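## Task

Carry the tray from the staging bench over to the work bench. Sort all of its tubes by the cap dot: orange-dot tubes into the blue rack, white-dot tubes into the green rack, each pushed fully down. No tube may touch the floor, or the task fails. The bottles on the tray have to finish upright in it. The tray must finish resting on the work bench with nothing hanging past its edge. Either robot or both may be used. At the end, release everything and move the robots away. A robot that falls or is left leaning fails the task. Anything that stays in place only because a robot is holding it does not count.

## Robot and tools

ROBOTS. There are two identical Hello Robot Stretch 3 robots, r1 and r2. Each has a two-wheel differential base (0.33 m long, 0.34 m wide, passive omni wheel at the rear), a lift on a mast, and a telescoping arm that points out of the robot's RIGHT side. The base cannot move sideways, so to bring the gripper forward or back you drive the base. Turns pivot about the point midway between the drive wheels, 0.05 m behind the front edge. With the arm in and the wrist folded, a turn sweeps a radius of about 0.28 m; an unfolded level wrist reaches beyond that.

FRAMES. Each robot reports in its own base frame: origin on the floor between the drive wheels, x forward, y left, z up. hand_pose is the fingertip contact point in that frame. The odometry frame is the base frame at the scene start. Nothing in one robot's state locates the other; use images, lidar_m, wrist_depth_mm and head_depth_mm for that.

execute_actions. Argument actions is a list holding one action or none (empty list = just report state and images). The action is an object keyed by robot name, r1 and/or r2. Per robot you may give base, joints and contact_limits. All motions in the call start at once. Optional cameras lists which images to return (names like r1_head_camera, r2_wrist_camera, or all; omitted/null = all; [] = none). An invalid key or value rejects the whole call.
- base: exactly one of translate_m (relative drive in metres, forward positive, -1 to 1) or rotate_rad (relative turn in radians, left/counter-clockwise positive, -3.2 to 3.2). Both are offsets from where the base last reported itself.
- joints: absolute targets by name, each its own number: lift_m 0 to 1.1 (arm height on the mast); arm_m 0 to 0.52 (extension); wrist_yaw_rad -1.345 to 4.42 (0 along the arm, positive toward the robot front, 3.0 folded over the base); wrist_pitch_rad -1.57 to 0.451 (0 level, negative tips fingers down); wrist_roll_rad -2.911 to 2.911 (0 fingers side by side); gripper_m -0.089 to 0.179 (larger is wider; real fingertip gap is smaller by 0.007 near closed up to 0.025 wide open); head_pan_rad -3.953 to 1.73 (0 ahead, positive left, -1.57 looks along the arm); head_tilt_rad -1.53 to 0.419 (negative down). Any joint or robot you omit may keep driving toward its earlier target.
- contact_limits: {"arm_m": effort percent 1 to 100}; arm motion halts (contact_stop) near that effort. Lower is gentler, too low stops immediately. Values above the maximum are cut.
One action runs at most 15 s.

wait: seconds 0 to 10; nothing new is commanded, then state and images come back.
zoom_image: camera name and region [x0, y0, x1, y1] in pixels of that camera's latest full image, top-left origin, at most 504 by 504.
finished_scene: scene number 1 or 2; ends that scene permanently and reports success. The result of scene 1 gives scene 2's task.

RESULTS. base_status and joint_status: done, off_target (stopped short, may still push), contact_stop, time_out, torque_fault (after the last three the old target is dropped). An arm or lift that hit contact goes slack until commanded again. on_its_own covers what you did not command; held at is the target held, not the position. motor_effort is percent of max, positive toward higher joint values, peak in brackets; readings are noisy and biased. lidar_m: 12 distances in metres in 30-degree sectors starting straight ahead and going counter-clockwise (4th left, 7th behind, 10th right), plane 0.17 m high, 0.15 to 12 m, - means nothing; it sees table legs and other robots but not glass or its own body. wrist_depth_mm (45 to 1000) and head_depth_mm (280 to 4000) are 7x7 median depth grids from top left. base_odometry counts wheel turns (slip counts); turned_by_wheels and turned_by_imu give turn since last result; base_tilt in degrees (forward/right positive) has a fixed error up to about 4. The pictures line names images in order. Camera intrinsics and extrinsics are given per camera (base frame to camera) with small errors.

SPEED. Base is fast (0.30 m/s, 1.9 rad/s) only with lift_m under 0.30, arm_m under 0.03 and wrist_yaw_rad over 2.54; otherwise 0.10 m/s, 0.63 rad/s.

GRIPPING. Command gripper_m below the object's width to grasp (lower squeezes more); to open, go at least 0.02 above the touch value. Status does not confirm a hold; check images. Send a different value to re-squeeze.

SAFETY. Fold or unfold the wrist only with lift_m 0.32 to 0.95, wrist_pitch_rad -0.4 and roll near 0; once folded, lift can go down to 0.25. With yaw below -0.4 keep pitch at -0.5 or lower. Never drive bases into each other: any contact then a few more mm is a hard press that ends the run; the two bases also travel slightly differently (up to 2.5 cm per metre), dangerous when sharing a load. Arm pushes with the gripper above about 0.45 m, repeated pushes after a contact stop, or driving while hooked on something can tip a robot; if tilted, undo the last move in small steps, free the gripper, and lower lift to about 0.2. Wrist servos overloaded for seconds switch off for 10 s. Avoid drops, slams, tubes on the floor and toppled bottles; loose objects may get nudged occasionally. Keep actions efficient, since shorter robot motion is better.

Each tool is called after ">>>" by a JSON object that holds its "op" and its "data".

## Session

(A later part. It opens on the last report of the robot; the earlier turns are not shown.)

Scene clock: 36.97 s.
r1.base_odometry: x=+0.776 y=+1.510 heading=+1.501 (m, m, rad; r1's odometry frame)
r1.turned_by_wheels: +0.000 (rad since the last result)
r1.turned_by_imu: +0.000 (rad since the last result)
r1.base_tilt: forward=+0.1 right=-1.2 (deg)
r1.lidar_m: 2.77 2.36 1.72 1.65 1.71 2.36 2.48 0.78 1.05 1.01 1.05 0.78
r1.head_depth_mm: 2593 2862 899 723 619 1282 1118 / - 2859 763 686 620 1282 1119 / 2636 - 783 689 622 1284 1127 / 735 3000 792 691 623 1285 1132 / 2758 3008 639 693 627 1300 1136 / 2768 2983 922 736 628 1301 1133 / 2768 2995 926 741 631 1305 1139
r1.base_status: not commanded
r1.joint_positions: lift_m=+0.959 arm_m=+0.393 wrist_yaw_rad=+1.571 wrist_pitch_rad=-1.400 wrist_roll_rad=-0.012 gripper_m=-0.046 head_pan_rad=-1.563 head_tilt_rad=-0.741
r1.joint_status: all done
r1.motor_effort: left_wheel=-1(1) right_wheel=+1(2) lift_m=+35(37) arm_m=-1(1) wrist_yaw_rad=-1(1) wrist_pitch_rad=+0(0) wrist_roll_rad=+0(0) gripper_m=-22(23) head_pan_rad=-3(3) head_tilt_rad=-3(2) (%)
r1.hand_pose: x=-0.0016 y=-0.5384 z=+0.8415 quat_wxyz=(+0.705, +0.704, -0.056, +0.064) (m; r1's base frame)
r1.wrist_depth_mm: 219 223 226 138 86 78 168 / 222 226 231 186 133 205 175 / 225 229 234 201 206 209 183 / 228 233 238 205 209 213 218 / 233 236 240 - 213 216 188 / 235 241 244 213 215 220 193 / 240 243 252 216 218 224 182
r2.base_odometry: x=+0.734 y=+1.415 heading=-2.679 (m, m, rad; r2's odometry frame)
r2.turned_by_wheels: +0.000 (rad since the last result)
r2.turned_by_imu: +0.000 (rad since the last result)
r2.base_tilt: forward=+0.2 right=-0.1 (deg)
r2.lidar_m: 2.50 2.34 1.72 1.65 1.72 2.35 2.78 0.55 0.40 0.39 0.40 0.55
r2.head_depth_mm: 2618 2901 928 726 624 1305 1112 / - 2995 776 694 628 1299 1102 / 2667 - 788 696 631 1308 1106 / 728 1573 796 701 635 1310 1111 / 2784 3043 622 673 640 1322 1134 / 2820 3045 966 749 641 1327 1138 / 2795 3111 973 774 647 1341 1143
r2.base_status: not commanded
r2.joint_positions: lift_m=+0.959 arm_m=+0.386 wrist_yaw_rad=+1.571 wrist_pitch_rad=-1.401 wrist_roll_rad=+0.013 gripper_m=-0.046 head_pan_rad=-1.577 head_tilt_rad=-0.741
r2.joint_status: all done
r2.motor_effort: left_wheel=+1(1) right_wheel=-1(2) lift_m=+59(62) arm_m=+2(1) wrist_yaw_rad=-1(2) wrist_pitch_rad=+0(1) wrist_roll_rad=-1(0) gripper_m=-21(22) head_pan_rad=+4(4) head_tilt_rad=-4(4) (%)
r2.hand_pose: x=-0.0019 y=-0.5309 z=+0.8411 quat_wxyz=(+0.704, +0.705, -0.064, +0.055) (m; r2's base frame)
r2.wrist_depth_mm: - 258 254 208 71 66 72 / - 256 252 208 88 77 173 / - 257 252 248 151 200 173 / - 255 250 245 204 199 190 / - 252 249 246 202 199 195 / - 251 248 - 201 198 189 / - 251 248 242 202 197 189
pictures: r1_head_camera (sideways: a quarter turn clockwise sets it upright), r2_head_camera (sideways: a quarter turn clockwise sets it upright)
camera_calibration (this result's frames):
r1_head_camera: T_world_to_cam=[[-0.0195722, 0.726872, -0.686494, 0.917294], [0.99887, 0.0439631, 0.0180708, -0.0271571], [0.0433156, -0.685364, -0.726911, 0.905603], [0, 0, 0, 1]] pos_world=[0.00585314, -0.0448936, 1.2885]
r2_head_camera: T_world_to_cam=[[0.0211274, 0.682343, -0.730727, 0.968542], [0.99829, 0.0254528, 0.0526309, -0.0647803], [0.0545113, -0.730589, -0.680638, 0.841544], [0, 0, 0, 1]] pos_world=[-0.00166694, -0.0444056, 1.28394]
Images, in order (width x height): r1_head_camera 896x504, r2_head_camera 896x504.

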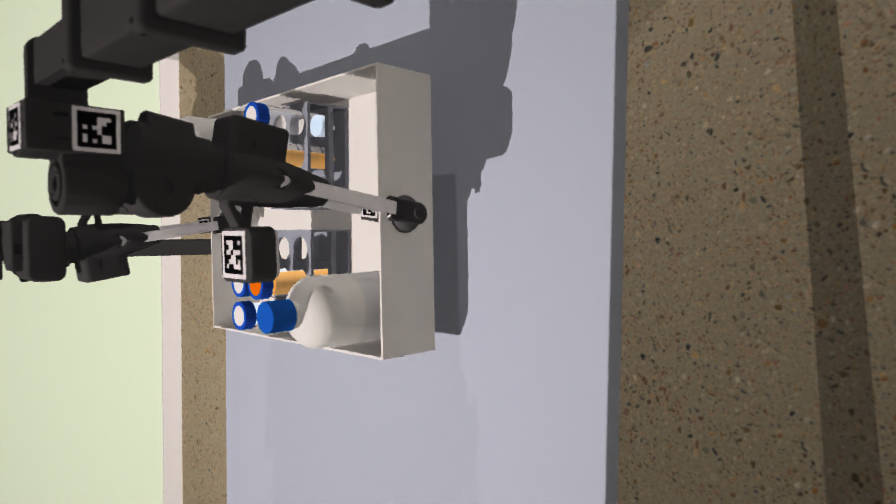

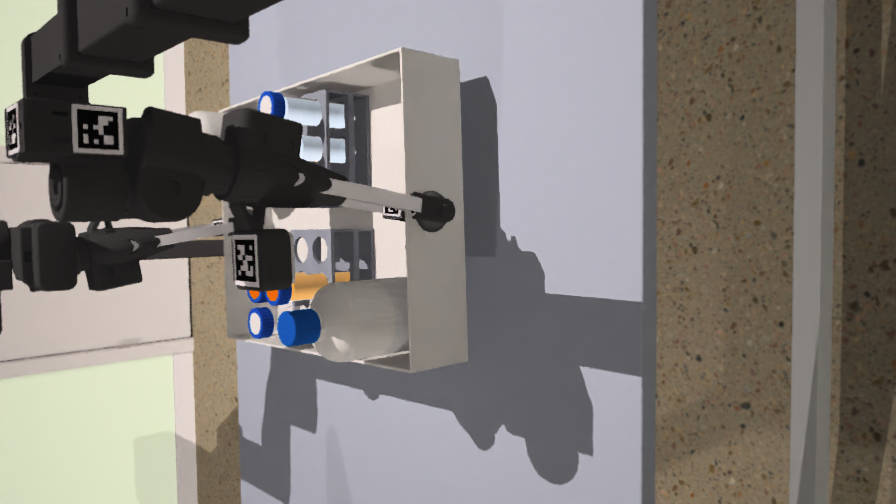

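>>> {"op": "execute_actions", "data": {"actions": [{"r1":{"base":{"translate_m":-1.0},"joints":{"lift_m":1.07}},"r2":{"base":{"translate_m":1.0},"joints":{"lift_m":1.07}}}], "cameras": []}}

>>> {"op": "execute_actions", "data": {"actions": [{"r2":{"base":{"rotate_rad":0.013},"joints":{"head_pan_rad":-0.5,"head_tilt_rad":-0.45}}}], "cameras": ["r1_head_camera"]}}

Scene clock: 49.00 s.
r1.base_odometry: x=+0.706 y=+0.513 heading=+1.501 (m, m, rad; r1's odometry frame)
r1.turned_by_wheels: +0.000 (rad since the last result)
r1.turned_by_imu: -0.002 (rad since the last result)
r1.base_tilt: forward=+0.0 right=-1.2 (deg)
r1.lidar_m: 1.73 2.36 1.69 1.66 1.73 2.36 1.51 1.52 3.21 1.04 0.45 1.44
r1.head_depth_mm: 2713 2970 2091 1794 1494 1283 1122 / 2719 692 601 1800 1494 1279 1123 / - 707 703 1744 1498 1286 1129 / 788 728 702 1731 1505 1288 1124 / 2774 545 586 1711 1518 1295 1131 / 2795 3001 921 1528 1512 1161 1135 / 2788 3035 927 739 648 1251 1136
r1.base_status: done
r1.joint_positions: lift_m=+1.069 arm_m=+0.393 wrist_yaw_rad=+1.571 wrist_pitch_rad=-1.400 wrist_roll_rad=-0.012 gripper_m=-0.046 head_pan_rad=-1.563 head_tilt_rad=-0.741
r1.joint_status: all done
r1.motor_effort: left_wheel=+0(6) right_wheel=+0(8) lift_m=+36(37) arm_m=-1(1) wrist_yaw_rad=-2(1) wrist_pitch_rad=+0(0) wrist_roll_rad=+0(0) gripper_m=-22(22) head_pan_rad=-3(3) head_tilt_rad=-3(3) (%)
r1.hand_pose: x=-0.0016 y=-0.5383 z=+0.9515 quat_wxyz=(+0.705, +0.704, -0.056, +0.064) (m; r1's base frame)
r1.wrist_depth_mm: - - - 134 85 79 169 / - - - 196 138 206 174 / - - - 202 206 209 183 / - - - 204 209 213 218 / - - - - 212 215 189 / - - - 212 215 219 192 / - - - 215 217 222 181
r2.base_odometry: x=-0.161 y=+0.969 heading=-2.679 (m, m, rad; r2's odometry frame)
r2.turned_by_wheels: +0.000 (rad since the last result)
r2.turned_by_imu: -0.010 (rad since the last result)
r2.base_tilt: forward=+0.2 right=-0.2 (deg)
r2.lidar_m: 1.52 2.35 1.72 1.65 1.71 2.34 1.55 0.55 0.46 1.06 3.21 1.53
r2.head_depth_mm: 2751 2940 837 1753 1540 1325 1095 / 2736 696 598 1800 1550 1335 1167 / - 713 603 1830 1562 1336 1168 / 787 839 608 1731 1569 1345 1170 / 2786 541 574 1807 1576 1356 1177 / 2800 3063 2251 1910 1581 1363 1186 / 2811 3118 2400 1916 1597 1358 1197
r2.base_status: done
r2.joint_positions: lift_m=+1.069 arm_m=+0.386 wrist_yaw_rad=+1.573 wrist_pitch_rad=-1.398 wrist_roll_rad=+0.011 gripper_m=-0.043 head_pan_rad=-1.577 head_tilt_rad=-0.741
r2.joint_status: all done
r2.on_its_own: gripper_m is held at -0.044, not at your -0.050, by its stall guard, which is not easing now
r2.motor_effort: left_wheel=+3(6) right_wheel=-4(4) lift_m=+59(60) arm_m=+2(1) wrist_yaw_rad=-3(3) wrist_pitch_rad=-1(1) wrist_roll_rad=+1(1) gripper_m=-20(21) head_pan_rad=+5(4) head_tilt_rad=-4(4) (%)
r2.hand_pose: x=-0.0011 y=-0.5309 z=+0.9512 quat_wxyz=(+0.704, +0.705, -0.064, +0.058) (m; r2's base frame)
r2.wrist_depth_mm: - - - 184 71 66 140 / - - - 208 87 80 170 / - - - 206 153 200 174 / - - - - 203 200 191 / - - - - 202 200 195 / - - - - 201 198 189 / - - - 599 202 196 190
pictures: none
No camera images: the call's "cameras" was empty. Leave "cameras" out to get every camera's image.

Scene clock: 50.13 s.
r1.base_odometry: x=+0.706 y=+0.513 heading=+1.501 (m, m, rad; r1's odometry frame)
r1.turned_by_wheels: +0.000 (rad since the last result)
r1.turned_by_imu: +0.000 (rad since the last result)
r1.base_tilt: forward=+0.0 right=-1.2 (deg)
r1.lidar_m: 1.72 2.37 1.69 1.67 1.73 2.36 1.51 1.52 3.19 1.04 0.45 1.44
r1.head_depth_mm: 2713 2939 2073 1788 1495 1273 1118 / 2716 694 599 1793 1498 1281 1130 / - 709 706 1762 1495 1286 1126 / 749 732 702 1736 1505 1295 1131 / 2766 545 588 1722 1510 1298 1132 / 2753 2992 923 1537 1507 1166 1133 / 2766 3036 926 739 649 1255 1137
r1.base_status: not commanded
r1.joint_positions: lift_m=+1.069 arm_m=+0.393 wrist_yaw_rad=+1.571 wrist_pitch_rad=-1.403 wrist_roll_rad=-0.012 gripper_m=-0.046 head_pan_rad=-1.563 head_tilt_rad=-0.741
r1.joint_status: not commanded
r1.motor_effort: left_wheel=-1(0) right_wheel=+1(1) lift_m=+35(36) arm_m=-1(1) wrist_yaw_rad=-1(2) wrist_pitch_rad=+2(2) wrist_roll_rad=+0(0) gripper_m=-22(22) head_pan_rad=-3(3) head_tilt_rad=-3(3) (%)
r1.hand_pose: x=-0.0025 y=-0.5383 z=+0.9514 quat_wxyz=(+0.705, +0.704, -0.055, +0.063) (m; r1's base frame)
r1.wrist_depth_mm: - - - 138 85 77 151 / - - - 190 132 205 174 / - - - 202 206 208 182 / - - - 205 208 213 211 / - - - - 213 216 189 / - - - 213 216 219 192 / - - - 217 218 222 180
r2.base_odometry: x=-0.161 y=+0.969 heading=-2.666 (m, m, rad; r2's odometry frame)
r2.turned_by_wheels: +0.013 (rad since the last result)
r2.turned_by_imu: +0.013 (rad since the last result)
r2.base_tilt: forward=+0.2 right=-0.1 (deg)
r2.lidar_m: 1.52 2.32 1.71 1.66 1.72 2.37 1.48 0.55 0.46 1.07 3.21 1.53
r2.head_depth_mm: 3969 - - 2776 2043 1611 1333 / - - - 2677 2060 1624 1345 / - - 1982 2683 2060 1638 1355 / - - 1823 2865 2091 1647 1356 / - - 1856 2728 1941 1648 1363 / - - 2052 2628 2046 1663 1361 / - - 3725 2891 2134 1671 1369
r2.base_status: done
r2.joint_positions: lift_m=+1.069 arm_m=+0.386 wrist_yaw_rad=+1.573 wrist_pitch_rad=-1.402 wrist_roll_rad=+0.011 gripper_m=-0.043 head_pan_rad=-0.507 head_tilt_rad=-0.458
r2.joint_status: all done
r2.on_its_own: gripper_m is held at -0.044, not at your -0.050, by its stall guard, which is not easing now
r2.motor_effort: left_wheel=+0(4) right_wheel=+0(2) lift_m=+59(59) arm_m=+1(1) wrist_yaw_rad=-4(4) wrist_pitch_rad=+1(1) wrist_roll_rad=+1(1) gripper_m=-21(20) head_pan_rad=+4(50) head_tilt_rad=+3(22) (%)
r2.hand_pose: x=-0.0021 y=-0.5309 z=+0.9511 quat_wxyz=(+0.705, +0.705, -0.062, +0.056) (m; r2's base frame)
r2.wrist_depth_mm: - - - 208 71 66 69 / - - - - 87 76 168 / - - - - 147 200 168 / - - - - 203 200 191 / - - - - 203 199 194 / - - - - 201 198 190 / - - - 630 202 197 190
pictures: r1_head_camera (sideways: a quarter turn clockwise sets it upright)
camera_calibration (this result's frames):
r1_head_camera: T_world_to_cam=[[-0.0195719, 0.726872, -0.686494, 0.917294], [0.99887, 0.0439628, 0.0180708, -0.0271571], [0.0433153, -0.685364, -0.726911, 0.905603], [0, 0, 0, 1]] pos_world=[0.00585312, -0.0448936, 1.2885]
Images, in order (width x height): r1_head_camera 896x504.

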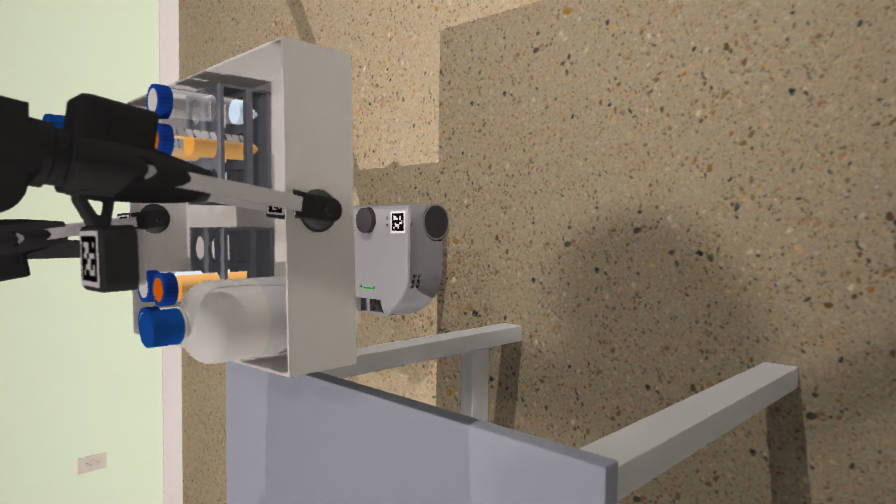

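>>> {"op": "execute_actions", "data": {"actions": [{"r1":{"base":{"translate_m":-1.0}},"r2":{"base":{"translate_m":1.0}}}], "cameras": ["r2_head_camera"]}}

Scene clock: 61.87 s.
r1.base_odometry: x=+0.636 y=-0.485 heading=+1.501 (m, m, rad; r1's odometry frame)
r1.turned_by_wheels: +0.000 (rad since the last result)
r1.turned_by_imu: -0.001 (rad since the last result)
r1.base_tilt: forward=+0.0 right=-1.2 (deg)
r1.lidar_m: 2.70 2.33 1.73 1.66 1.73 2.36 1.93 0.60 1.11 1.41 3.20 1.31
r1.head_depth_mm: 2719 2938 2091 1799 1489 1280 1122 / 2705 693 601 1789 1496 1283 1122 / - 724 658 1760 1503 1289 1122 / 743 731 701 1721 1507 1291 1129 / 2758 546 587 1773 1511 1297 1133 / 2775 3002 2200 1827 1521 1299 1135 / 2789 3003 2299 1837 1524 1302 1138
r1.base_status: done
r1.joint_positions: lift_m=+1.069 arm_m=+0.393 wrist_yaw_rad=+1.571 wrist_pitch_rad=-1.403 wrist_roll_rad=-0.012 gripper_m=-0.046 head_pan_rad=-1.563 head_tilt_rad=-0.741
r1.joint_status: not commanded
r1.motor_effort: left_wheel=+0(7) right_wheel=+1(5) lift_m=+35(36) arm_m=-1(1) wrist_yaw_rad=-1(2) wrist_pitch_rad=+1(2) wrist_roll_rad=+0(0) gripper_m=-21(22) head_pan_rad=-3(4) head_tilt_rad=-2(3) (%)
r1.hand_pose: x=-0.0023 y=-0.5383 z=+0.9514 quat_wxyz=(+0.705, +0.704, -0.055, +0.063) (m; r1's base frame)
r1.wrist_depth_mm: - - - 135 87 77 175 / - - - 184 133 206 174 / - - - 203 205 209 184 / - - - 206 209 214 218 / - - - - 212 217 189 / - - - 214 215 219 192 / - - - 216 218 223 181
r2.base_odometry: x=-1.050 y=+0.511 heading=-2.666 (m, m, rad; r2's odometry frame)
r2.turned_by_wheels: +0.000 (rad since the last result)
r2.turned_by_imu: -0.010 (rad since the last result)
r2.base_tilt: forward=+0.1 right=-0.1 (deg)
r2.lidar_m: 1.50 2.35 1.72 1.65 1.72 2.34 1.54 1.32 3.24 1.41 1.13 0.61
r2.head_depth_mm: 3925 - - 1074 842 1528 1330 / - - - 1149 848 788 923 / - - 1820 1163 884 1593 1255 / 3968 - 1777 1164 1917 1597 1329 / 3786 - 1859 1316 2106 1604 1367 / 3620 3859 1928 2632 2033 1660 1367 / 3403 3640 3930 2961 2119 1662 1364
r2.base_status: done
r2.joint_positions: lift_m=+1.069 arm_m=+0.386 wrist_yaw_rad=+1.573 wrist_pitch_rad=-1.400 wrist_roll_rad=+0.011 gripper_m=-0.043 head_pan_rad=-0.507 head_tilt_rad=-0.458
r2.joint_status: not commanded
r2.on_its_own: gripper_m is held at -0.044, not at your -0.050, by its stall guard, which is not easing now
r2.motor_effort: left_wheel=+2(3) right_wheel=-3(4) lift_m=+59(59) arm_m=+1(2) wrist_yaw_rad=-3(3) wrist_pitch_rad=+0(1) wrist_roll_rad=+1(1) gripper_m=-19(20) head_pan_rad=+4(4) head_tilt_rad=+4(4) (%)
r2.hand_pose: x=-0.0016 y=-0.5309 z=+0.9511 quat_wxyz=(+0.704, +0.705, -0.063, +0.057) (m; r2's base frame)
r2.wrist_depth_mm: - - - 207 72 66 70 / - - - - 89 77 171 / - - - - 149 200 170 / - - - - 203 200 190 / - - - - 202 199 195 / - - - - 202 198 190 / - - - - 201 198 190
pictures: r2_head_camera (sideways: a quarter turn clockwise sets it upright)
camera_calibration (this result's frames):
r2_head_camera: T_world_to_cam=[[-0.38592, 0.233827, -0.892407, 1.18182], [0.44544, 0.89434, 0.041704, -0.0471999], [0.807867, -0.381419, -0.4493, 0.535982], [0, 0, 0, 1]] pos_world=[0.0441091, -0.0296942, 1.29745]
Images, in order (width x height): r2_head_camera 896x504.

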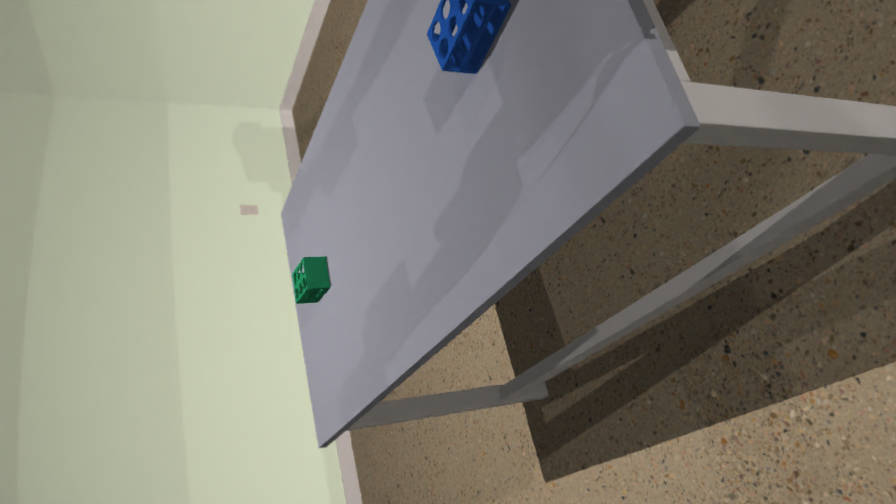

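>>> {"op": "execute_actions", "data": {"actions": [{"r2":{"base":{"rotate_rad":0.008},"joints":{"head_pan_rad":-1.57,"head_tilt_rad":-0.75}}}], "cameras": []}}

>>> {"op": "execute_actions", "data": {"actions": [{"r1":{"base":{"translate_m":-1.0}},"r2":{"base":{"translate_m":1.0}}}], "cameras": []}}

>>> {"op": "execute_actions", "data": {"actions": [{"r1":{"base":{"translate_m":-0.18},"joints":{"lift_m":0.95}},"r2":{"base":{"translate_m":0.18},"joints":{"lift_m":0.95}}}], "cameras": []}}

>>> {"op": "execute_actions", "data": {"actions": [{"r1":{"joints":{"lift_m":0.925}},"r2":{"joints":{"lift_m":0.925}}}], "cameras": ["r2_nav_camera"]}}

Scene clock: 64.57 s.
r1.base_odometry: x=+0.636 y=-0.485 heading=+1.501 (m, m, rad; r1's odometry frame)
r1.turned_by_wheels: +0.000 (rad since the last result)
r1.turned_by_imu: +0.000 (rad since the last result)
r1.base_tilt: forward=+0.0 right=-1.1 (deg)
r1.lidar_m: 2.71 2.34 1.73 1.66 1.73 2.36 1.93 0.60 1.11 1.41 3.20 1.31
r1.head_depth_mm: 2715 2956 2079 1786 1488 1283 1122 / 2758 698 600 1797 1491 1287 1122 / - 709 657 1752 1505 1287 1127 / 750 729 702 1722 1508 1288 1131 / 2736 545 589 1765 1512 1294 1134 / 2779 2995 2200 1830 1510 1300 1133 / 2788 3000 2286 1834 1526 1302 1142
r1.base_status: not commanded
r1.joint_positions: lift_m=+1.069 arm_m=+0.393 wrist_yaw_rad=+1.571 wrist_pitch_rad=-1.404 wrist_roll_rad=-0.012 gripper_m=-0.046 head_pan_rad=-1.563 head_tilt_rad=-0.741
r1.joint_status: not commanded
r1.motor_effort: left_wheel=-1(1) right_wheel=+1(1) lift_m=+35(36) arm_m=-1(1) wrist_yaw_rad=-1(1) wrist_pitch_rad=+2(3) wrist_roll_rad=+0(0) gripper_m=-22(22) head_pan_rad=-3(3) head_tilt_rad=-3(2) (%)
r1.hand_pose: x=-0.0027 y=-0.5383 z=+0.9514 quat_wxyz=(+0.705, +0.704, -0.054, +0.063) (m; r1's base frame)
r1.wrist_depth_mm: - - - 126 86 76 176 / - - - 186 133 206 174 / - - - 201 205 209 183 / - - - 205 209 214 210 / - - - - 212 216 190 / - - - 213 216 220 193 / - - - 217 218 223 181
r2.base_odometry: x=-1.050 y=+0.511 heading=-2.658 (m, m, rad; r2's odometry frame)
r2.turned_by_wheels: +0.008 (rad since the last result)
r2.turned_by_imu: +0.008 (rad since the last result)
r2.base_tilt: forward=+0.1 right=-0.2 (deg)
r2.lidar_m: 1.55 2.33 1.71 1.65 1.72 2.37 1.49 1.32 3.23 1.41 1.13 0.61
r2.head_depth_mm: 2752 2969 607 1845 1538 1319 1159 / 2740 681 594 1840 1552 1334 1159 / 2761 822 610 1779 1558 1339 1171 / 763 732 604 1745 1569 1344 1176 / 2790 542 574 1856 1577 1357 1183 / 2844 3057 2301 1904 1588 1356 1187 / 2808 3114 2173 1823 1599 1361 1170
r2.base_status: done
r2.joint_positions: lift_m=+1.069 arm_m=+0.386 wrist_yaw_rad=+1.572 wrist_pitch_rad=-1.403 wrist_roll_rad=+0.011 gripper_m=-0.043 head_pan_rad=-1.563 head_tilt_rad=-0.740
r2.joint_status: all done
r2.on_its_own: gripper_m is held at -0.044, not at your -0.050, by its stall guard, which is not easing now
r2.motor_effort: left_wheel=+1(4) right_wheel=+0(2) lift_m=+59(59) arm_m=+2(2) wrist_yaw_rad=-2(3) wrist_pitch_rad=+1(2) wrist_roll_rad=+1(1) gripper_m=-19(20) head_pan_rad=-5(54) head_tilt_rad=-5(20) (%)
r2.hand_pose: x=-0.0023 y=-0.5309 z=+0.9511 quat_wxyz=(+0.705, +0.705, -0.062, +0.056) (m; r2's base frame)
r2.wrist_depth_mm: - - - 769 72 66 68 / - - - - 88 76 169 / - - - - 151 200 170 / - - - - 202 200 190 / - - - - 203 199 195 / - - - - 201 199 191 / - - - - 201 198 190
pictures: none
No camera images: the call's "cameras" was empty. Leave "cameras" out to get every camera's image.

Scene clock: 75.93 s.
r1.base_odometry: x=+0.565 y=-1.482 heading=+1.500 (m, m, rad; r1's odometry frame)
r1.turned_by_wheels: +0.000 (rad since the last result)
r1.turned_by_imu: -0.001 (rad since the last result)
r1.base_tilt: forward=+0.1 right=-1.1 (deg)
r1.lidar_m: 2.28 2.36 1.73 1.67 1.73 2.36 2.98 0.97 1.05 1.01 1.05 0.60
r1.head_depth_mm: 2709 2943 839 721 617 1276 1118 / 2734 693 602 725 620 1280 1124 / - 722 603 728 622 1287 1125 / 767 728 700 732 624 1282 1130 / 2736 547 590 735 627 1292 1131 / 2749 3002 859 736 628 1300 1135 / 2785 3016 838 739 631 1297 1136
r1.base_status: done
r1.joint_positions: lift_m=+1.069 arm_m=+0.393 wrist_yaw_rad=+1.571 wrist_pitch_rad=-1.404 wrist_roll_rad=-0.012 gripper_m=-0.046 head_pan_rad=-1.563 head_tilt_rad=-0.741
r1.joint_status: not commanded
r1.motor_effort: left_wheel=-1(7) right_wheel=+1(6) lift_m=+36(35) arm_m=-1(1) wrist_yaw_rad=-2(0) wrist_pitch_rad=+2(2) wrist_roll_rad=+0(0) gripper_m=-21(21) head_pan_rad=-3(3) head_tilt_rad=-3(3) (%)
r1.hand_pose: x=-0.0025 y=-0.5383 z=+0.9514 quat_wxyz=(+0.705, +0.704, -0.055, +0.063) (m; r1's base frame)
r1.wrist_depth_mm: - 324 329 127 88 77 176 / - 327 334 187 134 205 175 / - 333 338 203 206 208 185 / - 339 346 205 208 214 188 / - 342 350 - 212 217 188 / - 352 356 213 216 220 194 / - 356 363 216 219 222 183
r2.base_odometry: x=-1.936 y=+0.046 heading=-2.658 (m, m, rad; r2's odometry frame)
r2.turned_by_wheels: +0.000 (rad since the last result)
r2.turned_by_imu: -0.011 (rad since the last result)
r2.base_tilt: forward=+0.2 right=-0.3 (deg)
r2.lidar_m: 2.98 2.35 1.71 1.65 1.70 2.34 2.30 0.56 0.41 0.39 0.41 0.56
r2.head_depth_mm: 2827 2987 651 745 625 1303 1121 / 2725 681 596 751 630 1308 1106 / 2771 805 610 756 633 1317 1114 / 757 760 605 763 635 1321 1126 / 2811 540 573 766 638 1324 1136 / 2835 3087 933 774 644 1325 1140 / 2824 3101 976 777 647 1341 1152
r2.base_status: done
r2.joint_positions: lift_m=+1.069 arm_m=+0.386 wrist_yaw_rad=+1.572 wrist_pitch_rad=-1.401 wrist_roll_rad=+0.011 gripper_m=-0.043 head_pan_rad=-1.563 head_tilt_rad=-0.740
r2.joint_status: not commanded
r2.on_its_own: gripper_m is held at -0.044, not at your -0.050, by its stall guard, which is not easing now
r2.motor_effort: left_wheel=+2(5) right_wheel=-2(5) lift_m=+59(60) arm_m=+2(2) wrist_yaw_rad=-2(2) wrist_pitch_rad=+0(1) wrist_roll_rad=+2(2) gripper_m=-19(19) head_pan_rad=-5(5) head_tilt_rad=-4(3) (%)
r2.hand_pose: x=-0.0017 y=-0.5309 z=+0.9511 quat_wxyz=(+0.704, +0.705, -0.063, +0.056) (m; r2's base frame)
r2.wrist_depth_mm: - - 369 208 72 66 70 / - - 364 361 89 77 169 / - - 366 359 150 200 170 / - - 362 358 203 200 190 / - - 363 356 203 199 195 / - - 358 - 201 199 190 / - - 358 350 201 198 190
pictures: none
No camera images: the call's "cameras" was empty. Leave "cameras" out to get every camera's image.

Scene clock: 78.90 s.
r1.base_odometry: x=+0.553 y=-1.662 heading=+1.500 (m, m, rad; r1's odometry frame)
r1.turned_by_wheels: +0.000 (rad since the last result)
r1.turned_by_imu: +0.000 (rad since the last result)
r1.base_tilt: forward=+0.0 right=-1.2 (deg)
r1.lidar_m: 2.46 2.35 1.73 1.66 1.73 2.36 2.80 0.81 1.05 1.01 1.05 0.76
r1.head_depth_mm: 2630 - 881 720 617 1282 1120 / 2603 2823 784 686 621 1288 1121 / 2633 - 786 689 622 1287 1130 / 767 1543 786 691 624 1290 1128 / 2749 3006 655 695 628 1301 1130 / 2787 3010 921 738 628 1298 1134 / 2791 3018 924 741 632 1297 1137
r1.base_status: done
r1.joint_positions: lift_m=+0.950 arm_m=+0.393 wrist_yaw_rad=+1.571 wrist_pitch_rad=-1.402 wrist_roll_rad=-0.012 gripper_m=-0.046 head_pan_rad=-1.563 head_tilt_rad=-0.741
r1.joint_status: all done
r1.motor_effort: left_wheel=-1(6) right_wheel=+1(7) lift_m=+23(33) arm_m=-1(1) wrist_yaw_rad=-1(1) wrist_pitch_rad=+1(2) wrist_roll_rad=+0(0) gripper_m=-21(21) head_pan_rad=-3(3) head_tilt_rad=-3(2) (%)
r1.hand_pose: x=-0.0021 y=-0.5383 z=+0.8321 quat_wxyz=(+0.705, +0.704, -0.055, +0.064) (m; r1's base frame)
r1.wrist_depth_mm: 211 214 218 126 87 77 176 / 214 217 221 186 133 205 175 / 216 220 224 202 206 209 184 / 218 224 228 205 209 213 187 / 223 228 232 - 211 216 188 / 227 231 236 213 215 219 194 / 231 236 241 216 218 222 182
r2.base_odometry: x=-2.095 y=-0.037 heading=-2.658 (m, m, rad; r2's odometry frame)
r2.turned_by_wheels: +0.000 (rad since the last result)
r2.turned_by_imu: -0.002 (rad since the last result)
r2.base_tilt: forward=+0.2 right=-0.2 (deg)
r2.lidar_m: 2.81 2.35 1.72 1.65 1.71 2.34 2.47 0.56 0.41 0.39 0.40 0.55
r2.head_depth_mm: 2685 2892 925 707 624 1304 1121 / 2636 2970 780 692 629 1305 1105 / 2681 - 802 692 632 1309 1106 / 723 2874 770 700 635 1313 1118 / 2816 3043 696 676 639 1325 1139 / 2846 3052 966 772 642 1329 1147 / 2865 3097 974 778 645 1334 1148
r2.base_status: done
r2.joint_positions: lift_m=+0.950 arm_m=+0.386 wrist_yaw_rad=+1.572 wrist_pitch_rad=-1.400 wrist_roll_rad=+0.011 gripper_m=-0.043 head_pan_rad=-1.563 head_tilt_rad=-0.740
r2.joint_status: all done
r2.on_its_own: gripper_m is held at -0.044, not at your -0.050, by its stall guard, which is not easing now
r2.motor_effort: left_wheel=+2(6) right_wheel=-3(4) lift_m=+24(54) arm_m=+2(2) wrist_yaw_rad=-3(2) wrist_pitch_rad=+0(1) wrist_roll_rad=+1(1) gripper_m=-19(19) head_pan_rad=-5(5) head_tilt_rad=-3(5) (%)
r2.hand_pose: x=-0.0017 y=-0.5309 z=+0.8325 quat_wxyz=(+0.704, +0.705, -0.063, +0.057) (m; r2's base frame)
r2.wrist_depth_mm: - 249 244 209 72 66 70 / - 247 243 239 89 77 170 / - 246 242 239 150 200 173 / - 246 241 238 203 200 191 / - 243 239 236 202 199 196 / - 243 239 - 201 199 190 / - 242 238 234 201 199 190
pictures: none
No camera images: the call's "cameras" was empty. Leave "cameras" out to get every camera's image.

Scene clock: 79.90 s.
r1.base_odometry: x=+0.553 y=-1.662 heading=+1.500 (m, m, rad; r1's odometry frame)
r1.turned_by_wheels: +0.000 (rad since the last result)
r1.turned_by_imu: +0.000 (rad since the last result)
r1.base_tilt: forward=-0.1 right=-1.2 (deg)
r1.lidar_m: 2.46 2.35 1.73 1.67 1.73 2.36 2.81 0.81 1.05 1.01 1.05 0.75
r1.head_depth_mm: 2699 - 859 704 618 1280 1119 / 2612 1960 828 690 621 1281 1122 / 2716 - 830 693 622 1285 1125 / 721 1110 812 692 624 1295 1130 / 2760 2970 763 697 626 1289 1129 / 2767 2995 920 736 628 1292 1131 / 2783 3016 925 739 631 1298 1139
r1.base_status: not commanded
r1.joint_positions: lift_m=+0.925 arm_m=+0.393 wrist_yaw_rad=+1.571 wrist_pitch_rad=-1.402 wrist_roll_rad=-0.012 gripper_m=-0.046 head_pan_rad=-1.563 head_tilt_rad=-0.741
r1.joint_status: all done
r1.motor_effort: left_wheel=-1(1) right_wheel=+1(1) lift_m=+23(24) arm_m=-1(1) wrist_yaw_rad=-1(2) wrist_pitch_rad=+1(1) wrist_roll_rad=+0(0) gripper_m=-21(21) head_pan_rad=-3(3) head_tilt_rad=-2(3) (%)
r1.hand_pose: x=-0.0021 y=-0.5383 z=+0.8071 quat_wxyz=(+0.705, +0.704, -0.055, +0.064) (m; r1's base frame)
r1.wrist_depth_mm: 188 191 195 126 87 77 176 / 190 194 198 187 133 206 175 / 193 196 201 202 206 208 184 / 196 200 204 205 209 213 188 / 199 202 207 - 212 216 189 / 202 206 210 212 215 219 193 / 205 210 214 216 218 223 182
r2.base_odometry: x=-2.095 y=-0.037 heading=-2.658 (m, m, rad; r2's odometry frame)
r2.turned_by_wheels: +0.000 (rad since the last result)
r2.turned_by_imu: +0.000 (rad since the last result)
r2.base_tilt: forward=+0.1 right=-0.1 (deg)
r2.lidar_m: 2.81 2.35 1.72 1.65 1.72 2.34 2.47 0.56 0.41 0.39 0.41 0.55
r2.head_depth_mm: 2692 - 899 724 624 1303 1121 / 2665 2936 795 693 627 1294 1110 / 2729 - 862 711 632 1306 1108 / 735 1115 801 703 635 1317 1114 / 2794 3046 832 692 641 1316 1137 / 2829 3074 963 773 642 1331 1143 / 2843 3070 979 777 644 1334 1144
r2.base_status: not commanded
r2.joint_positions: lift_m=+0.925 arm_m=+0.386 wrist_yaw_rad=+1.572 wrist_pitch_rad=-1.400 wrist_roll_rad=+0.011 gripper_m=-0.043 head_pan_rad=-1.563 head_tilt_rad=-0.740
r2.joint_status: all done
r2.on_its_own: gripper_m is held at -0.044, not at your -0.050, by its stall guard, which is not easing now
r2.motor_effort: left_wheel=+2(2) right_wheel=-3(2) lift_m=+24(25) arm_m=+1(2) wrist_yaw_rad=-2(3) wrist_pitch_rad=+0(0) wrist_roll_rad=+1(1) gripper_m=-19(19) head_pan_rad=-5(5) head_tilt_rad=-4(4) (%)
r2.hand_pose: x=-0.0017 y=-0.5309 z=+0.8075 quat_wxyz=(+0.704, +0.705, -0.063, +0.057) (m; r2's base frame)
r2.wrist_depth_mm: - 223 218 206 72 66 70 / - 221 217 214 89 77 170 / - 221 217 213 150 200 172 / - 219 215 212 203 200 191 / - 218 215 211 202 200 195 / - 217 214 - 201 198 191 / - 217 212 208 203 197 190
pictures: r2_nav_camera (sideways: a quarter turn counterclockwise sets it upright)
camera_calibration (this result's frames):
r2_nav_camera: T_world_to_cam=[[-0.0601334, -0.720171, 0.691186, -0.852634], [-0.997722, 0.0221661, -0.0637066, 0.136094], [0.0305588, -0.693442, -0.719864, 0.888614], [0, 0, 0, 1]] pos_world=[0.0573576, -0.000856365, 1.23768]
Images, in order (width x height): r2_nav_camera 672x504.

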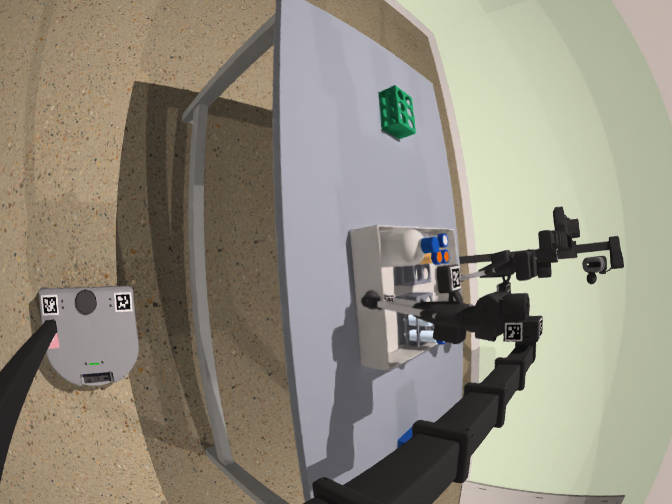

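>>> {"op": "execute_actions", "data": {"actions": [{"r1":{"joints":{"gripper_m":0.06}},"r2":{"joints":{"gripper_m":0.06}}}], "cameras": []}}

>>> {"op": "execute_actions", "data": {"actions": [{"r1":{"base":{"translate_m":-0.04},"joints":{"lift_m":1.02}},"r2":{"base":{"translate_m":-0.04},"joints":{"lift_m":1.02}}}], "cameras": []}}

>>> {"op": "execute_actions", "data": {"actions": [{"r1":{"base":{"translate_m":-0.19},"joints":{"wrist_yaw_rad":1.1,"wrist_pitch_rad":-0.9,"head_pan_rad":-1.45}},"r2":{"base":{"translate_m":-0.19},"joints":{"wrist_yaw_rad":1.1,"wrist_pitch_rad":-0.9,"head_pan_rad":-1.45}}}], "cameras": []}}

>>> {"op": "execute_actions", "data": {"actions": [{"r1":{"joints":{"arm_m":0.49,"lift_m":1.0}},"r2":{"joints":{"arm_m":0.485,"lift_m":1.0}}}], "cameras": ["r1_head_camera","r2_head_camera","r1_wrist_camera","r2_wrist_camera"]}}

Scene clock: 84.63 s.
r1.base_odometry: x=+0.553 y=-1.662 heading=+1.500 (m, m, rad; r1's odometry frame)
r1.turned_by_wheels: +0.000 (rad since the last result)
r1.turned_by_imu: -0.001 (rad since the last result)
r1.base_tilt: forward=+0.1 right=-1.2 (deg)
r1.lidar_m: 2.47 2.36 1.73 1.67 1.72 2.36 2.81 0.81 1.05 1.01 1.05 0.75
r1.head_depth_mm: 2664 - 856 705 618 1281 1122 / 2640 2850 815 692 619 1282 1127 / 2692 - 809 691 622 1280 1123 / 722 1110 807 694 625 1296 1129 / 2753 3001 765 694 626 1299 1134 / 2772 3012 921 735 629 1297 1134 / 2804 3003 926 739 631 1303 1140
r1.base_status: not commanded
r1.joint_positions: lift_m=+0.925 arm_m=+0.393 wrist_yaw_rad=+1.571 wrist_pitch_rad=-1.403 wrist_roll_rad=-0.012 gripper_m=+0.060 head_pan_rad=-1.563 head_tilt_rad=-0.741
r1.joint_status: all done
r1.motor_effort: left_wheel=-1(1) right_wheel=+2(2) lift_m=+23(22) arm_m=-1(1) wrist_yaw_rad=-1(1) wrist_pitch_rad=+1(1) wrist_roll_rad=+0(0) gripper_m=+0(86) head_pan_rad=-3(3) head_tilt_rad=-3(3) (%)
r1.hand_pose: x=-0.0024 y=-0.5383 z=+0.8071 quat_wxyz=(+0.705, +0.704, -0.055, +0.063) (m; r1's base frame)
r1.wrist_depth_mm: 187 191 196 131 87 78 152 / 191 194 199 186 133 209 175 / 193 197 202 204 208 212 210 / 197 199 204 208 212 216 221 / 200 203 209 211 215 219 190 / 203 206 211 214 219 223 196 / 206 210 215 218 222 225 170
r2.base_odometry: x=-2.095 y=-0.037 heading=-2.658 (m, m, rad; r2's odometry frame)
r2.turned_by_wheels: +0.000 (rad since the last result)
r2.turned_by_imu: -0.001 (rad since the last result)
r2.base_tilt: forward=+0.3 right=-0.1 (deg)
r2.lidar_m: 2.81 2.35 1.72 1.65 1.71 2.34 2.47 0.56 0.41 0.39 0.41 0.55
r2.head_depth_mm: 2733 - 899 725 626 1307 1119 / 2669 2925 798 709 629 1301 1108 / 2727 - 866 700 634 1312 1109 / 735 1111 804 703 636 1319 1116 / 2829 3013 840 693 639 1313 1139 / 2806 3064 969 773 641 1324 1147 / 2808 3069 974 778 646 1334 1146
r2.base_status: not commanded
r2.joint_positions: lift_m=+0.925 arm_m=+0.386 wrist_yaw_rad=+1.572 wrist_pitch_rad=-1.402 wrist_roll_rad=+0.011 gripper_m=+0.060 head_pan_rad=-1.563 head_tilt_rad=-0.740
r2.joint_status: all done
r2.motor_effort: left_wheel=+2(2) right_wheel=-2(3) lift_m=+24(24) arm_m=+2(1) wrist_yaw_rad=-3(3) wrist_pitch_rad=+1(1) wrist_roll_rad=+1(2) gripper_m=+0(81) head_pan_rad=-5(5) head_tilt_rad=-4(4) (%)
r2.hand_pose: x=-0.0020 y=-0.5309 z=+0.8075 quat_wxyz=(+0.705, +0.705, -0.063, +0.056) (m; r2's base frame)
r2.wrist_depth_mm: - 223 219 208 74 69 76 / - 222 217 214 91 80 173 / - 219 217 214 152 204 175 / - 219 216 213 205 203 194 / - 219 215 211 206 202 198 / - 218 214 211 206 201 193 / - 217 213 209 203 200 193
pictures: none
No camera images: the call's "cameras" was empty. Leave "cameras" out to get every camera's image.

Scene clock: 86.33 s.
r1.base_odometry: x=+0.550 y=-1.702 heading=+1.500 (m, m, rad; r1's odometry frame)
r1.turned_by_wheels: +0.000 (rad since the last result)
r1.turned_by_imu: +0.000 (rad since the last result)
r1.base_tilt: forward=+0.1 right=-1.1 (deg)
r1.lidar_m: 2.50 2.36 1.73 1.67 1.73 2.37 2.76 0.77 1.05 1.01 1.05 0.79
r1.head_depth_mm: 2785 2959 899 723 618 1286 1123 / 2729 2854 875 706 621 1284 1122 / - - 820 694 623 1293 1123 / 2608 1111 847 695 624 1291 1130 / 781 2976 754 695 625 1293 1131 / 2790 2995 924 716 629 1304 1134 / 2750 2994 926 740 632 1302 1138
r1.base_status: done
r1.joint_positions: lift_m=+1.020 arm_m=+0.393 wrist_yaw_rad=+1.571 wrist_pitch_rad=-1.403 wrist_roll_rad=-0.012 gripper_m=+0.060 head_pan_rad=-1.563 head_tilt_rad=-0.741
r1.joint_status: all done
r1.motor_effort: left_wheel=-1(7) right_wheel=+2(4) lift_m=+30(32) arm_m=-1(1) wrist_yaw_rad=-1(1) wrist_pitch_rad=+1(1) wrist_roll_rad=+0(0) gripper_m=+0(0) head_pan_rad=-3(3) head_tilt_rad=-2(3) (%)
r1.hand_pose: x=-0.0023 y=-0.5383 z=+0.9017 quat_wxyz=(+0.705, +0.704, -0.055, +0.063) (m; r1's base frame)
r1.wrist_depth_mm: 940 278 284 224 293 240 203 / 952 281 287 292 299 274 307 / 966 285 293 298 303 300 317 / 288 290 297 302 310 280 322 / - 295 304 305 314 258 202 / - 298 307 310 317 265 205 / - 306 312 288 281 334 342
r2.base_odometry: x=-2.060 y=-0.019 heading=-2.658 (m, m, rad; r2's odometry frame)
r2.turned_by_wheels: +0.000 (rad since the last result)
r2.turned_by_imu: +0.000 (rad since the last result)
r2.base_tilt: forward=+0.0 right=-0.3 (deg)
r2.lidar_m: 2.84 2.36 1.71 1.65 1.71 2.34 2.43 0.56 0.41 0.39 0.41 0.55
r2.head_depth_mm: 2816 2960 929 746 627 1295 1117 / 2785 2902 904 711 628 1311 1105 / - - 797 711 633 1314 1109 / 2722 2872 928 712 636 1323 1114 / 769 3006 789 695 639 1324 1139 / 2826 3056 967 731 644 1331 1140 / 2797 3070 976 778 645 1327 1147
r2.base_status: done
r2.joint_positions: lift_m=+1.019 arm_m=+0.386 wrist_yaw_rad=+1.572 wrist_pitch_rad=-1.402 wrist_roll_rad=+0.011 gripper_m=+0.060 head_pan_rad=-1.563 head_tilt_rad=-0.740
r2.joint_status: all done
r2.motor_effort: left_wheel=+2(2) right_wheel=-1(6) lift_m=+51(53) arm_m=+2(1) wrist_yaw_rad=-3(3) wrist_pitch_rad=+1(0) wrist_roll_rad=+2(1) gripper_m=+0(0) head_pan_rad=-5(5) head_tilt_rad=-3(4) (%)
r2.hand_pose: x=-0.0020 y=-0.5309 z=+0.9014 quat_wxyz=(+0.705, +0.705, -0.063, +0.056) (m; r2's base frame)
r2.wrist_depth_mm: - - 316 311 161 267 199 / - - 317 309 207 269 211 / - - 314 310 302 291 235 / - - 313 308 299 295 288 / - 315 311 305 298 289 233 / - - 312 305 298 287 206 / - - 308 303 296 263 202
pictures: none
No camera images: the call's "cameras" was empty. Leave "cameras" out to get every camera's image.

Scene clock: 89.20 s.
r1.base_odometry: x=+0.537 y=-1.891 heading=+1.500 (m, m, rad; r1's odometry frame)
r1.turned_by_wheels: +0.000 (rad since the last result)
r1.turned_by_imu: -0.001 (rad since the last result)
r1.base_tilt: forward=+0.0 right=-1.2 (deg)
r1.lidar_m: 2.69 2.36 1.73 1.67 1.73 2.36 2.58 0.61 1.05 1.01 1.05 0.96
r1.head_depth_mm: - 2851 899 723 603 1278 1121 / - 2728 902 726 605 1279 1121 / 2673 2870 908 729 622 1289 1125 / 2752 1113 824 712 624 1289 1129 / 2853 2905 866 713 642 1296 1133 / 2762 1551 827 716 644 1296 1135 / 804 2963 705 719 662 1306 1137
r1.base_status: done
r1.joint_positions: lift_m=+1.020 arm_m=+0.393 wrist_yaw_rad=+1.103 wrist_pitch_rad=-0.913 wrist_roll_rad=-0.012 gripper_m=+0.060 head_pan_rad=-1.457 head_tilt_rad=-0.741
r1.joint_status: all done
r1.motor_effort: left_wheel=-1(6) right_wheel=+3(6) lift_m=+30(30) arm_m=-1(1) wrist_yaw_rad=-3(5) wrist_pitch_rad=+6(6) wrist_roll_rad=+0(0) gripper_m=+0(0) head_pan_rad=+4(18) head_tilt_rad=-2(3) (%)
r1.hand_pose: x=+0.1013 y=-0.6003 z=+0.9409 quat_wxyz=(+0.706, +0.598, -0.373, +0.070) (m; r1's base frame)
r1.wrist_depth_mm: 420 258 372 355 447 394 261 / 397 361 398 359 416 312 272 / 369 372 375 374 262 354 404 / 349 351 355 356 304 369 379 / 328 330 338 338 349 351 357 / 309 311 311 321 323 334 338 / 292 297 299 304 309 312 317
r2.base_odometry: x=-1.891 y=+0.070 heading=-2.658 (m, m, rad; r2's odometry frame)
r2.turned_by_wheels: +0.000 (rad since the last result)
r2.turned_by_imu: +0.001 (rad since the last result)
r2.base_tilt: forward=+0.2 right=-0.2 (deg)
r2.lidar_m: 3.03 2.34 1.72 1.65 1.71 2.34 2.25 0.56 0.41 0.39 0.41 0.56
r2.head_depth_mm: - 2933 925 747 624 1275 1114 / 2689 - 937 752 629 1309 1125 / 2777 3077 913 758 635 1303 1126 / 2803 3039 813 708 635 1340 1131 / 2912 3108 953 723 640 1354 1138 / 2856 1593 861 727 642 1359 1150 / 2810 3079 690 717 662 1355 1166
r2.base_status: done
r2.joint_positions: lift_m=+1.019 arm_m=+0.386 wrist_yaw_rad=+1.102 wrist_pitch_rad=-0.913 wrist_roll_rad=+0.011 gripper_m=+0.060 head_pan_rad=-1.457 head_tilt_rad=-0.740
r2.joint_status: all done
r2.motor_effort: left_wheel=+1(2) right_wheel=-1(6) lift_m=+52(51) arm_m=+1(2) wrist_yaw_rad=-3(2) wrist_pitch_rad=+5(7) wrist_roll_rad=+1(1) gripper_m=+1(1) head_pan_rad=+4(21) head_tilt_rad=-4(4) (%)
r2.hand_pose: x=+0.1012 y=-0.5930 z=+0.9405 quat_wxyz=(+0.702, +0.598, -0.381, +0.063) (m; r2's base frame)
r2.wrist_depth_mm: - 597 572 543 456 519 - / - 522 292 383 465 420 251 / - 463 337 421 371 332 259 / - 414 394 393 294 340 359 / - 377 368 361 299 334 339 / - 344 345 328 326 322 314 / - 322 310 302 300 296 290
pictures: none
No camera images: the call's "cameras" was empty. Leave "cameras" out to get every camera's image.

Scene clock: 91.17 s.
r1.base_odometry: x=+0.537 y=-1.891 heading=+1.500 (m, m, rad; r1's odometry frame)
r1.turned_by_wheels: +0.000 (rad since the last result)
r1.turned_by_imu: +0.000 (rad since the last result)
r1.base_tilt: forward=+0.0 right=-1.2 (deg)
r1.lidar_m: 2.69 2.36 1.73 1.66 1.73 2.37 2.58 0.61 1.05 1.01 1.05 0.96
r1.head_depth_mm: 2723 2850 902 722 604 1282 1121 / - 2837 901 724 606 1282 1123 / 2678 2863 909 728 623 1286 1123 / 2755 2963 821 712 625 1291 1125 / 2810 2916 868 712 641 1297 1135 / 2763 2926 828 716 644 1296 1136 / 2804 2931 704 719 663 1306 1141
r1.base_status: not commanded
r1.joint_positions: lift_m=+1.000 arm_m=+0.490 wrist_yaw_rad=+1.102 wrist_pitch_rad=-0.912 wrist_roll_rad=-0.012 gripper_m=+0.060 head_pan_rad=-1.457 head_tilt_rad=-0.741
r1.joint_status: all done
r1.motor_effort: left_wheel=-1(1) right_wheel=+2(3) lift_m=+16(28) arm_m=+2(1) wrist_yaw_rad=-2(2) wrist_pitch_rad=+6(6) wrist_roll_rad=+0(0) gripper_m=+0(0) head_pan_rad=+4(4) head_tilt_rad=-2(3) (%)
r1.hand_pose: x=+0.1014 y=-0.6972 z=+0.9216 quat_wxyz=(+0.706, +0.597, -0.373, +0.070) (m; r1's base frame)
r1.wrist_depth_mm: 232 332 300 416 393 433 - / 240 362 317 388 386 221 - / 283 332 326 228 319 248 388 / 304 330 330 223 342 349 360 / 285 309 316 256 328 331 336 / 285 291 294 297 306 315 316 / 274 274 279 287 291 296 299
r2.base_odometry: x=-1.891 y=+0.070 heading=-2.658 (m, m, rad; r2's odometry frame)
r2.turned_by_wheels: +0.000 (rad since the last result)
r2.turned_by_imu: +0.000 (rad since the last result)
r2.base_tilt: forward=+0.2 right=-0.1 (deg)
r2.lidar_m: 3.03 2.35 1.71 1.65 1.71 2.34 2.25 0.56 0.41 0.39 0.41 0.56
r2.head_depth_mm: - 2906 932 748 627 1275 1118 / 2678 2797 930 751 630 1305 1124 / 2758 2973 925 757 631 1308 1121 / 2846 3006 807 705 636 1344 1132 / 2880 3086 950 722 640 1347 1135 / 2832 3055 857 729 642 1363 1147 / 2893 3058 690 718 664 1357 1164
r2.base_status: not commanded
r2.joint_positions: lift_m=+1.001 arm_m=+0.485 wrist_yaw_rad=+1.101 wrist_pitch_rad=-0.912 wrist_roll_rad=+0.011 gripper_m=+0.060 head_pan_rad=-1.457 head_tilt_rad=-0.741
r2.joint_status: all done
r2.motor_effort: left_wheel=+1(1) right_wheel=-1(1) lift_m=+16(51) arm_m=+2(1) wrist_yaw_rad=-1(2) wrist_pitch_rad=+4(4) wrist_roll_rad=+1(1) gripper_m=+1(1) head_pan_rad=+4(5) head_tilt_rad=-4(4) (%)
r2.hand_pose: x=+0.1013 y=-0.6922 z=+0.9220 quat_wxyz=(+0.702, +0.598, -0.381, +0.063) (m; r2's base frame)
r2.wrist_depth_mm: 573 564 532 515 503 867 - / 246 488 368 437 423 436 - / 430 277 398 368 393 217 376 / 403 323 372 303 350 246 346 / 364 344 347 235 319 319 320 / 332 320 322 260 254 304 295 / 306 293 289 287 284 279 276
pictures: r1_head_camera (sideways: a quarter turn clockwise sets it upright), r1_wrist_camera, r2_head_camera (sideways: a quarter turn clockwise sets it upright), r2_wrist_camera
camera_calibration (this result's frames):
r1_head_camera: T_world_to_cam=[[-0.0964894, 0.720705, -0.686494, 0.917763], [0.988586, 0.149567, 0.0180708, -0.0270943], [0.1157, -0.676915, -0.726911, 0.905162], [0, 0, 0, 1]] pos_world=[0.0106119, -0.044667, 1.2885]
r1_wrist_camera: T_world_to_cam=[[-0.500536, -0.86378, 0.057854, -0.615487], [-0.812059, 0.445302, -0.377182, 0.757528], [0.30004, -0.235774, -0.92433, 0.825768], [0, 0, 0, 1]] pos_world=[0.0593198, -0.67428, 1.08462]
r2_head_camera: T_world_to_cam=[[-0.0605529, 0.679412, -0.731254, 0.969727], [0.988079, 0.144683, 0.0526065, -0.0646863], [0.141542, -0.719351, -0.680074, 0.840279], [0, 0, 0, 1]] pos_world=[0.00370027, -0.0450295, 1.28397]
r2_wrist_camera: T_world_to_cam=[[-0.486381, -0.868918, -0.0917298, -0.455859], [-0.740495, 0.465654, -0.484596, 0.887976], [0.463788, -0.167773, -0.869915, 0.801274], [0, 0, 0, 1]] pos_world=[0.0641991, -0.675162, 1.08553]
Images, in order (width x height): r1_head_camera 896x504, r1_wrist_camera 644x364, r2_head_camera 896x504, r2_wrist_camera 644x364.

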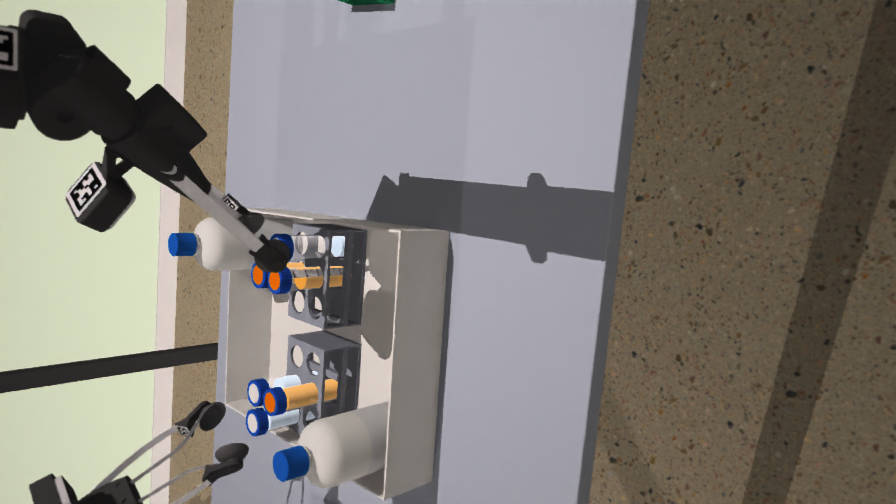

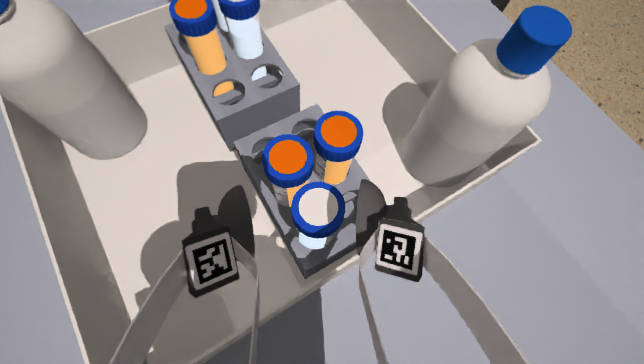

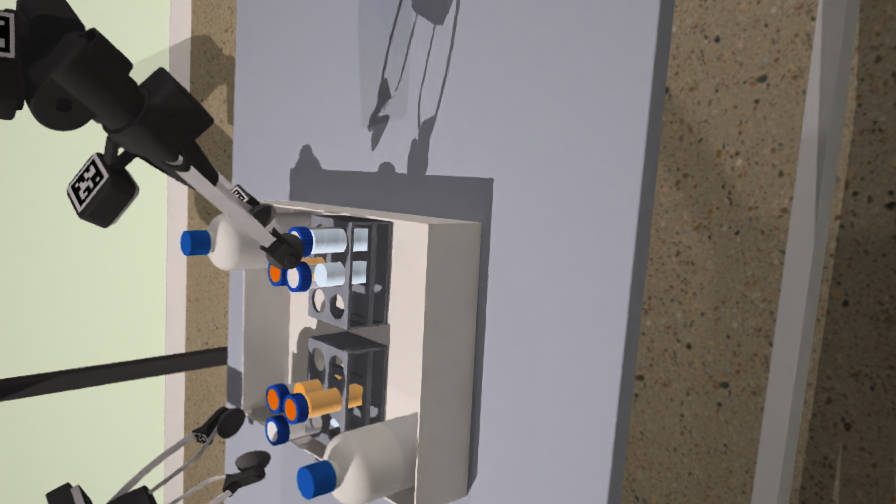

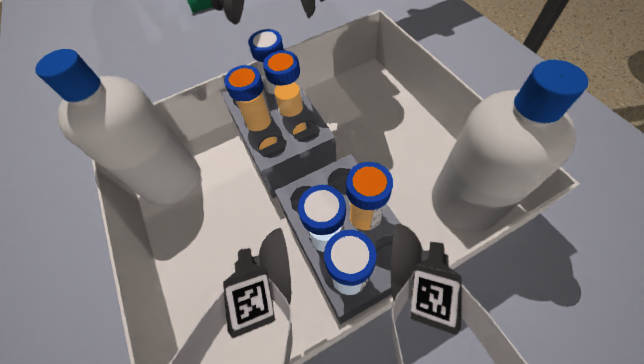

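>>> {"op": "execute_actions", "data": {"actions": [{"r1":{"base":{"translate_m":0.004},"joints":{"arm_m":0.504,"lift_m":0.975}},"r2":{"base":{"translate_m":0.004},"joints":{"arm_m":0.494,"lift_m":0.975}}}], "cameras": ["r1_wrist_camera","r2_wrist_camera"]}}

Scene clock: 93.50 s.
r1.base_odometry: x=+0.537 y=-1.887 heading=+1.500 (m, m, rad; r1's odometry frame)
r1.turned_by_wheels: +0.000 (rad since the last result)
r1.turned_by_imu: +0.000 (rad since the last result)
r1.base_tilt: forward=+0.0 right=-1.2 (deg)
r1.lidar_m: 2.69 2.36 1.72 1.67 1.73 2.37 2.58 0.62 1.05 1.01 1.05 0.96
r1.head_depth_mm: 2762 2839 898 721 605 1286 1117 / - 2707 904 727 606 1286 1127 / 2715 2887 908 728 621 1284 1126 / 2755 1110 823 710 623 1295 1125 / 2825 2917 850 712 642 1285 1133 / 2822 3055 826 715 644 1301 1133 / 2827 1129 720 720 663 1301 1141
r1.base_status: done
r1.joint_positions: lift_m=+0.975 arm_m=+0.504 wrist_yaw_rad=+1.102 wrist_pitch_rad=-0.912 wrist_roll_rad=-0.012 gripper_m=+0.060 head_pan_rad=-1.457 head_tilt_rad=-0.741
r1.joint_status: all done
r1.motor_effort: left_wheel=-2(4) right_wheel=+2(10) lift_m=+17(17) arm_m=+2(3) wrist_yaw_rad=-1(2) wrist_pitch_rad=+5(6) wrist_roll_rad=+0(0) gripper_m=+0(0) head_pan_rad=+4(4) head_tilt_rad=-3(2) (%)
r1.hand_pose: x=+0.1014 y=-0.7112 z=+0.8967 quat_wxyz=(+0.706, +0.597, -0.373, +0.070) (m; r1's base frame)
r1.wrist_depth_mm: 289 300 293 390 350 202 - / 241 340 287 357 353 195 - / 274 321 282 200 290 226 356 / 297 303 298 225 312 322 331 / 276 285 285 226 303 305 311 / 242 270 270 274 281 290 291 / 215 257 258 265 267 271 275
r2.base_odometry: x=-1.895 y=+0.068 heading=-2.658 (m, m, rad; r2's odometry frame)
r2.turned_by_wheels: +0.000 (rad since the last result)
r2.turned_by_imu: +0.000 (rad since the last result)
r2.base_tilt: forward=+0.2 right=-0.3 (deg)
r2.lidar_m: 3.03 2.35 1.71 1.65 1.71 2.34 2.25 0.56 0.41 0.39 0.41 0.55
r2.head_depth_mm: - 2920 929 748 626 1273 1117 / 2736 2801 935 750 629 1298 1126 / 2774 3036 939 757 632 1316 1131 / 2784 3036 807 710 636 1342 1136 / 2879 3098 951 725 640 1341 1135 / 2814 3068 850 727 643 1354 1142 / 2905 3120 777 722 662 1363 1161
r2.base_status: done
r2.joint_positions: lift_m=+0.976 arm_m=+0.494 wrist_yaw_rad=+1.101 wrist_pitch_rad=-0.912 wrist_roll_rad=+0.011 gripper_m=+0.060 head_pan_rad=-1.457 head_tilt_rad=-0.741
r2.joint_status: all done
r2.motor_effort: left_wheel=+1(5) right_wheel=-1(4) lift_m=+16(15) arm_m=+2(2) wrist_yaw_rad=-2(1) wrist_pitch_rad=+4(4) wrist_roll_rad=+2(1) gripper_m=+0(0) head_pan_rad=+4(4) head_tilt_rad=-3(4) (%)
r2.hand_pose: x=+0.1013 y=-0.7012 z=+0.8970 quat_wxyz=(+0.702, +0.598, -0.382, +0.063) (m; r2's base frame)
r2.wrist_depth_mm: 545 514 310 395 420 469 - / 229 443 305 412 395 306 177 / 242 280 344 328 367 196 339 / 364 318 345 203 321 229 313 / 331 320 322 191 296 295 296 / 305 289 298 223 230 279 273 / 282 255 266 263 261 257 255
pictures: r1_wrist_camera, r2_wrist_camera
camera_calibration (this result's frames):
r1_wrist_camera: T_world_to_cam=[[-0.50055, -0.863773, 0.0578388, -0.626114], [-0.811967, 0.445256, -0.377435, 0.75459], [0.300265, -0.235888, -0.924228, 0.799185], [0, 0, 0, 1]] pos_world=[0.0593331, -0.688288, 1.05965]
r2_wrist_camera: T_world_to_cam=[[-0.486364, -0.868927, -0.0917384, -0.465967], [-0.740403, 0.465607, -0.484782, 0.880236], [0.463954, -0.167857, -0.86981, 0.777859], [0, 0, 0, 1]] pos_world=[0.0642094, -0.684166, 1.06057]
Images, in order (width x height): r1_wrist_camera 644x364, r2_wrist_camera 644x364.

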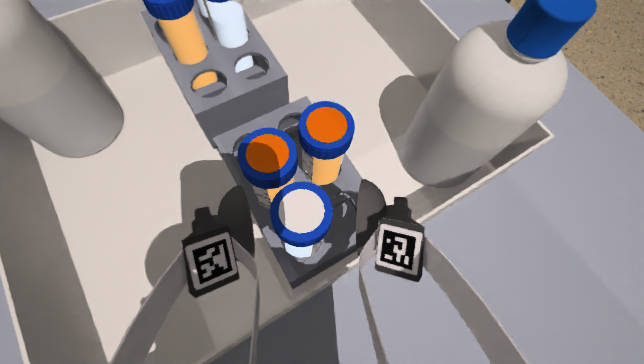

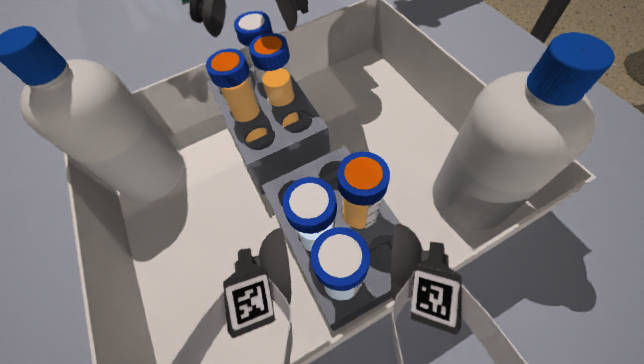

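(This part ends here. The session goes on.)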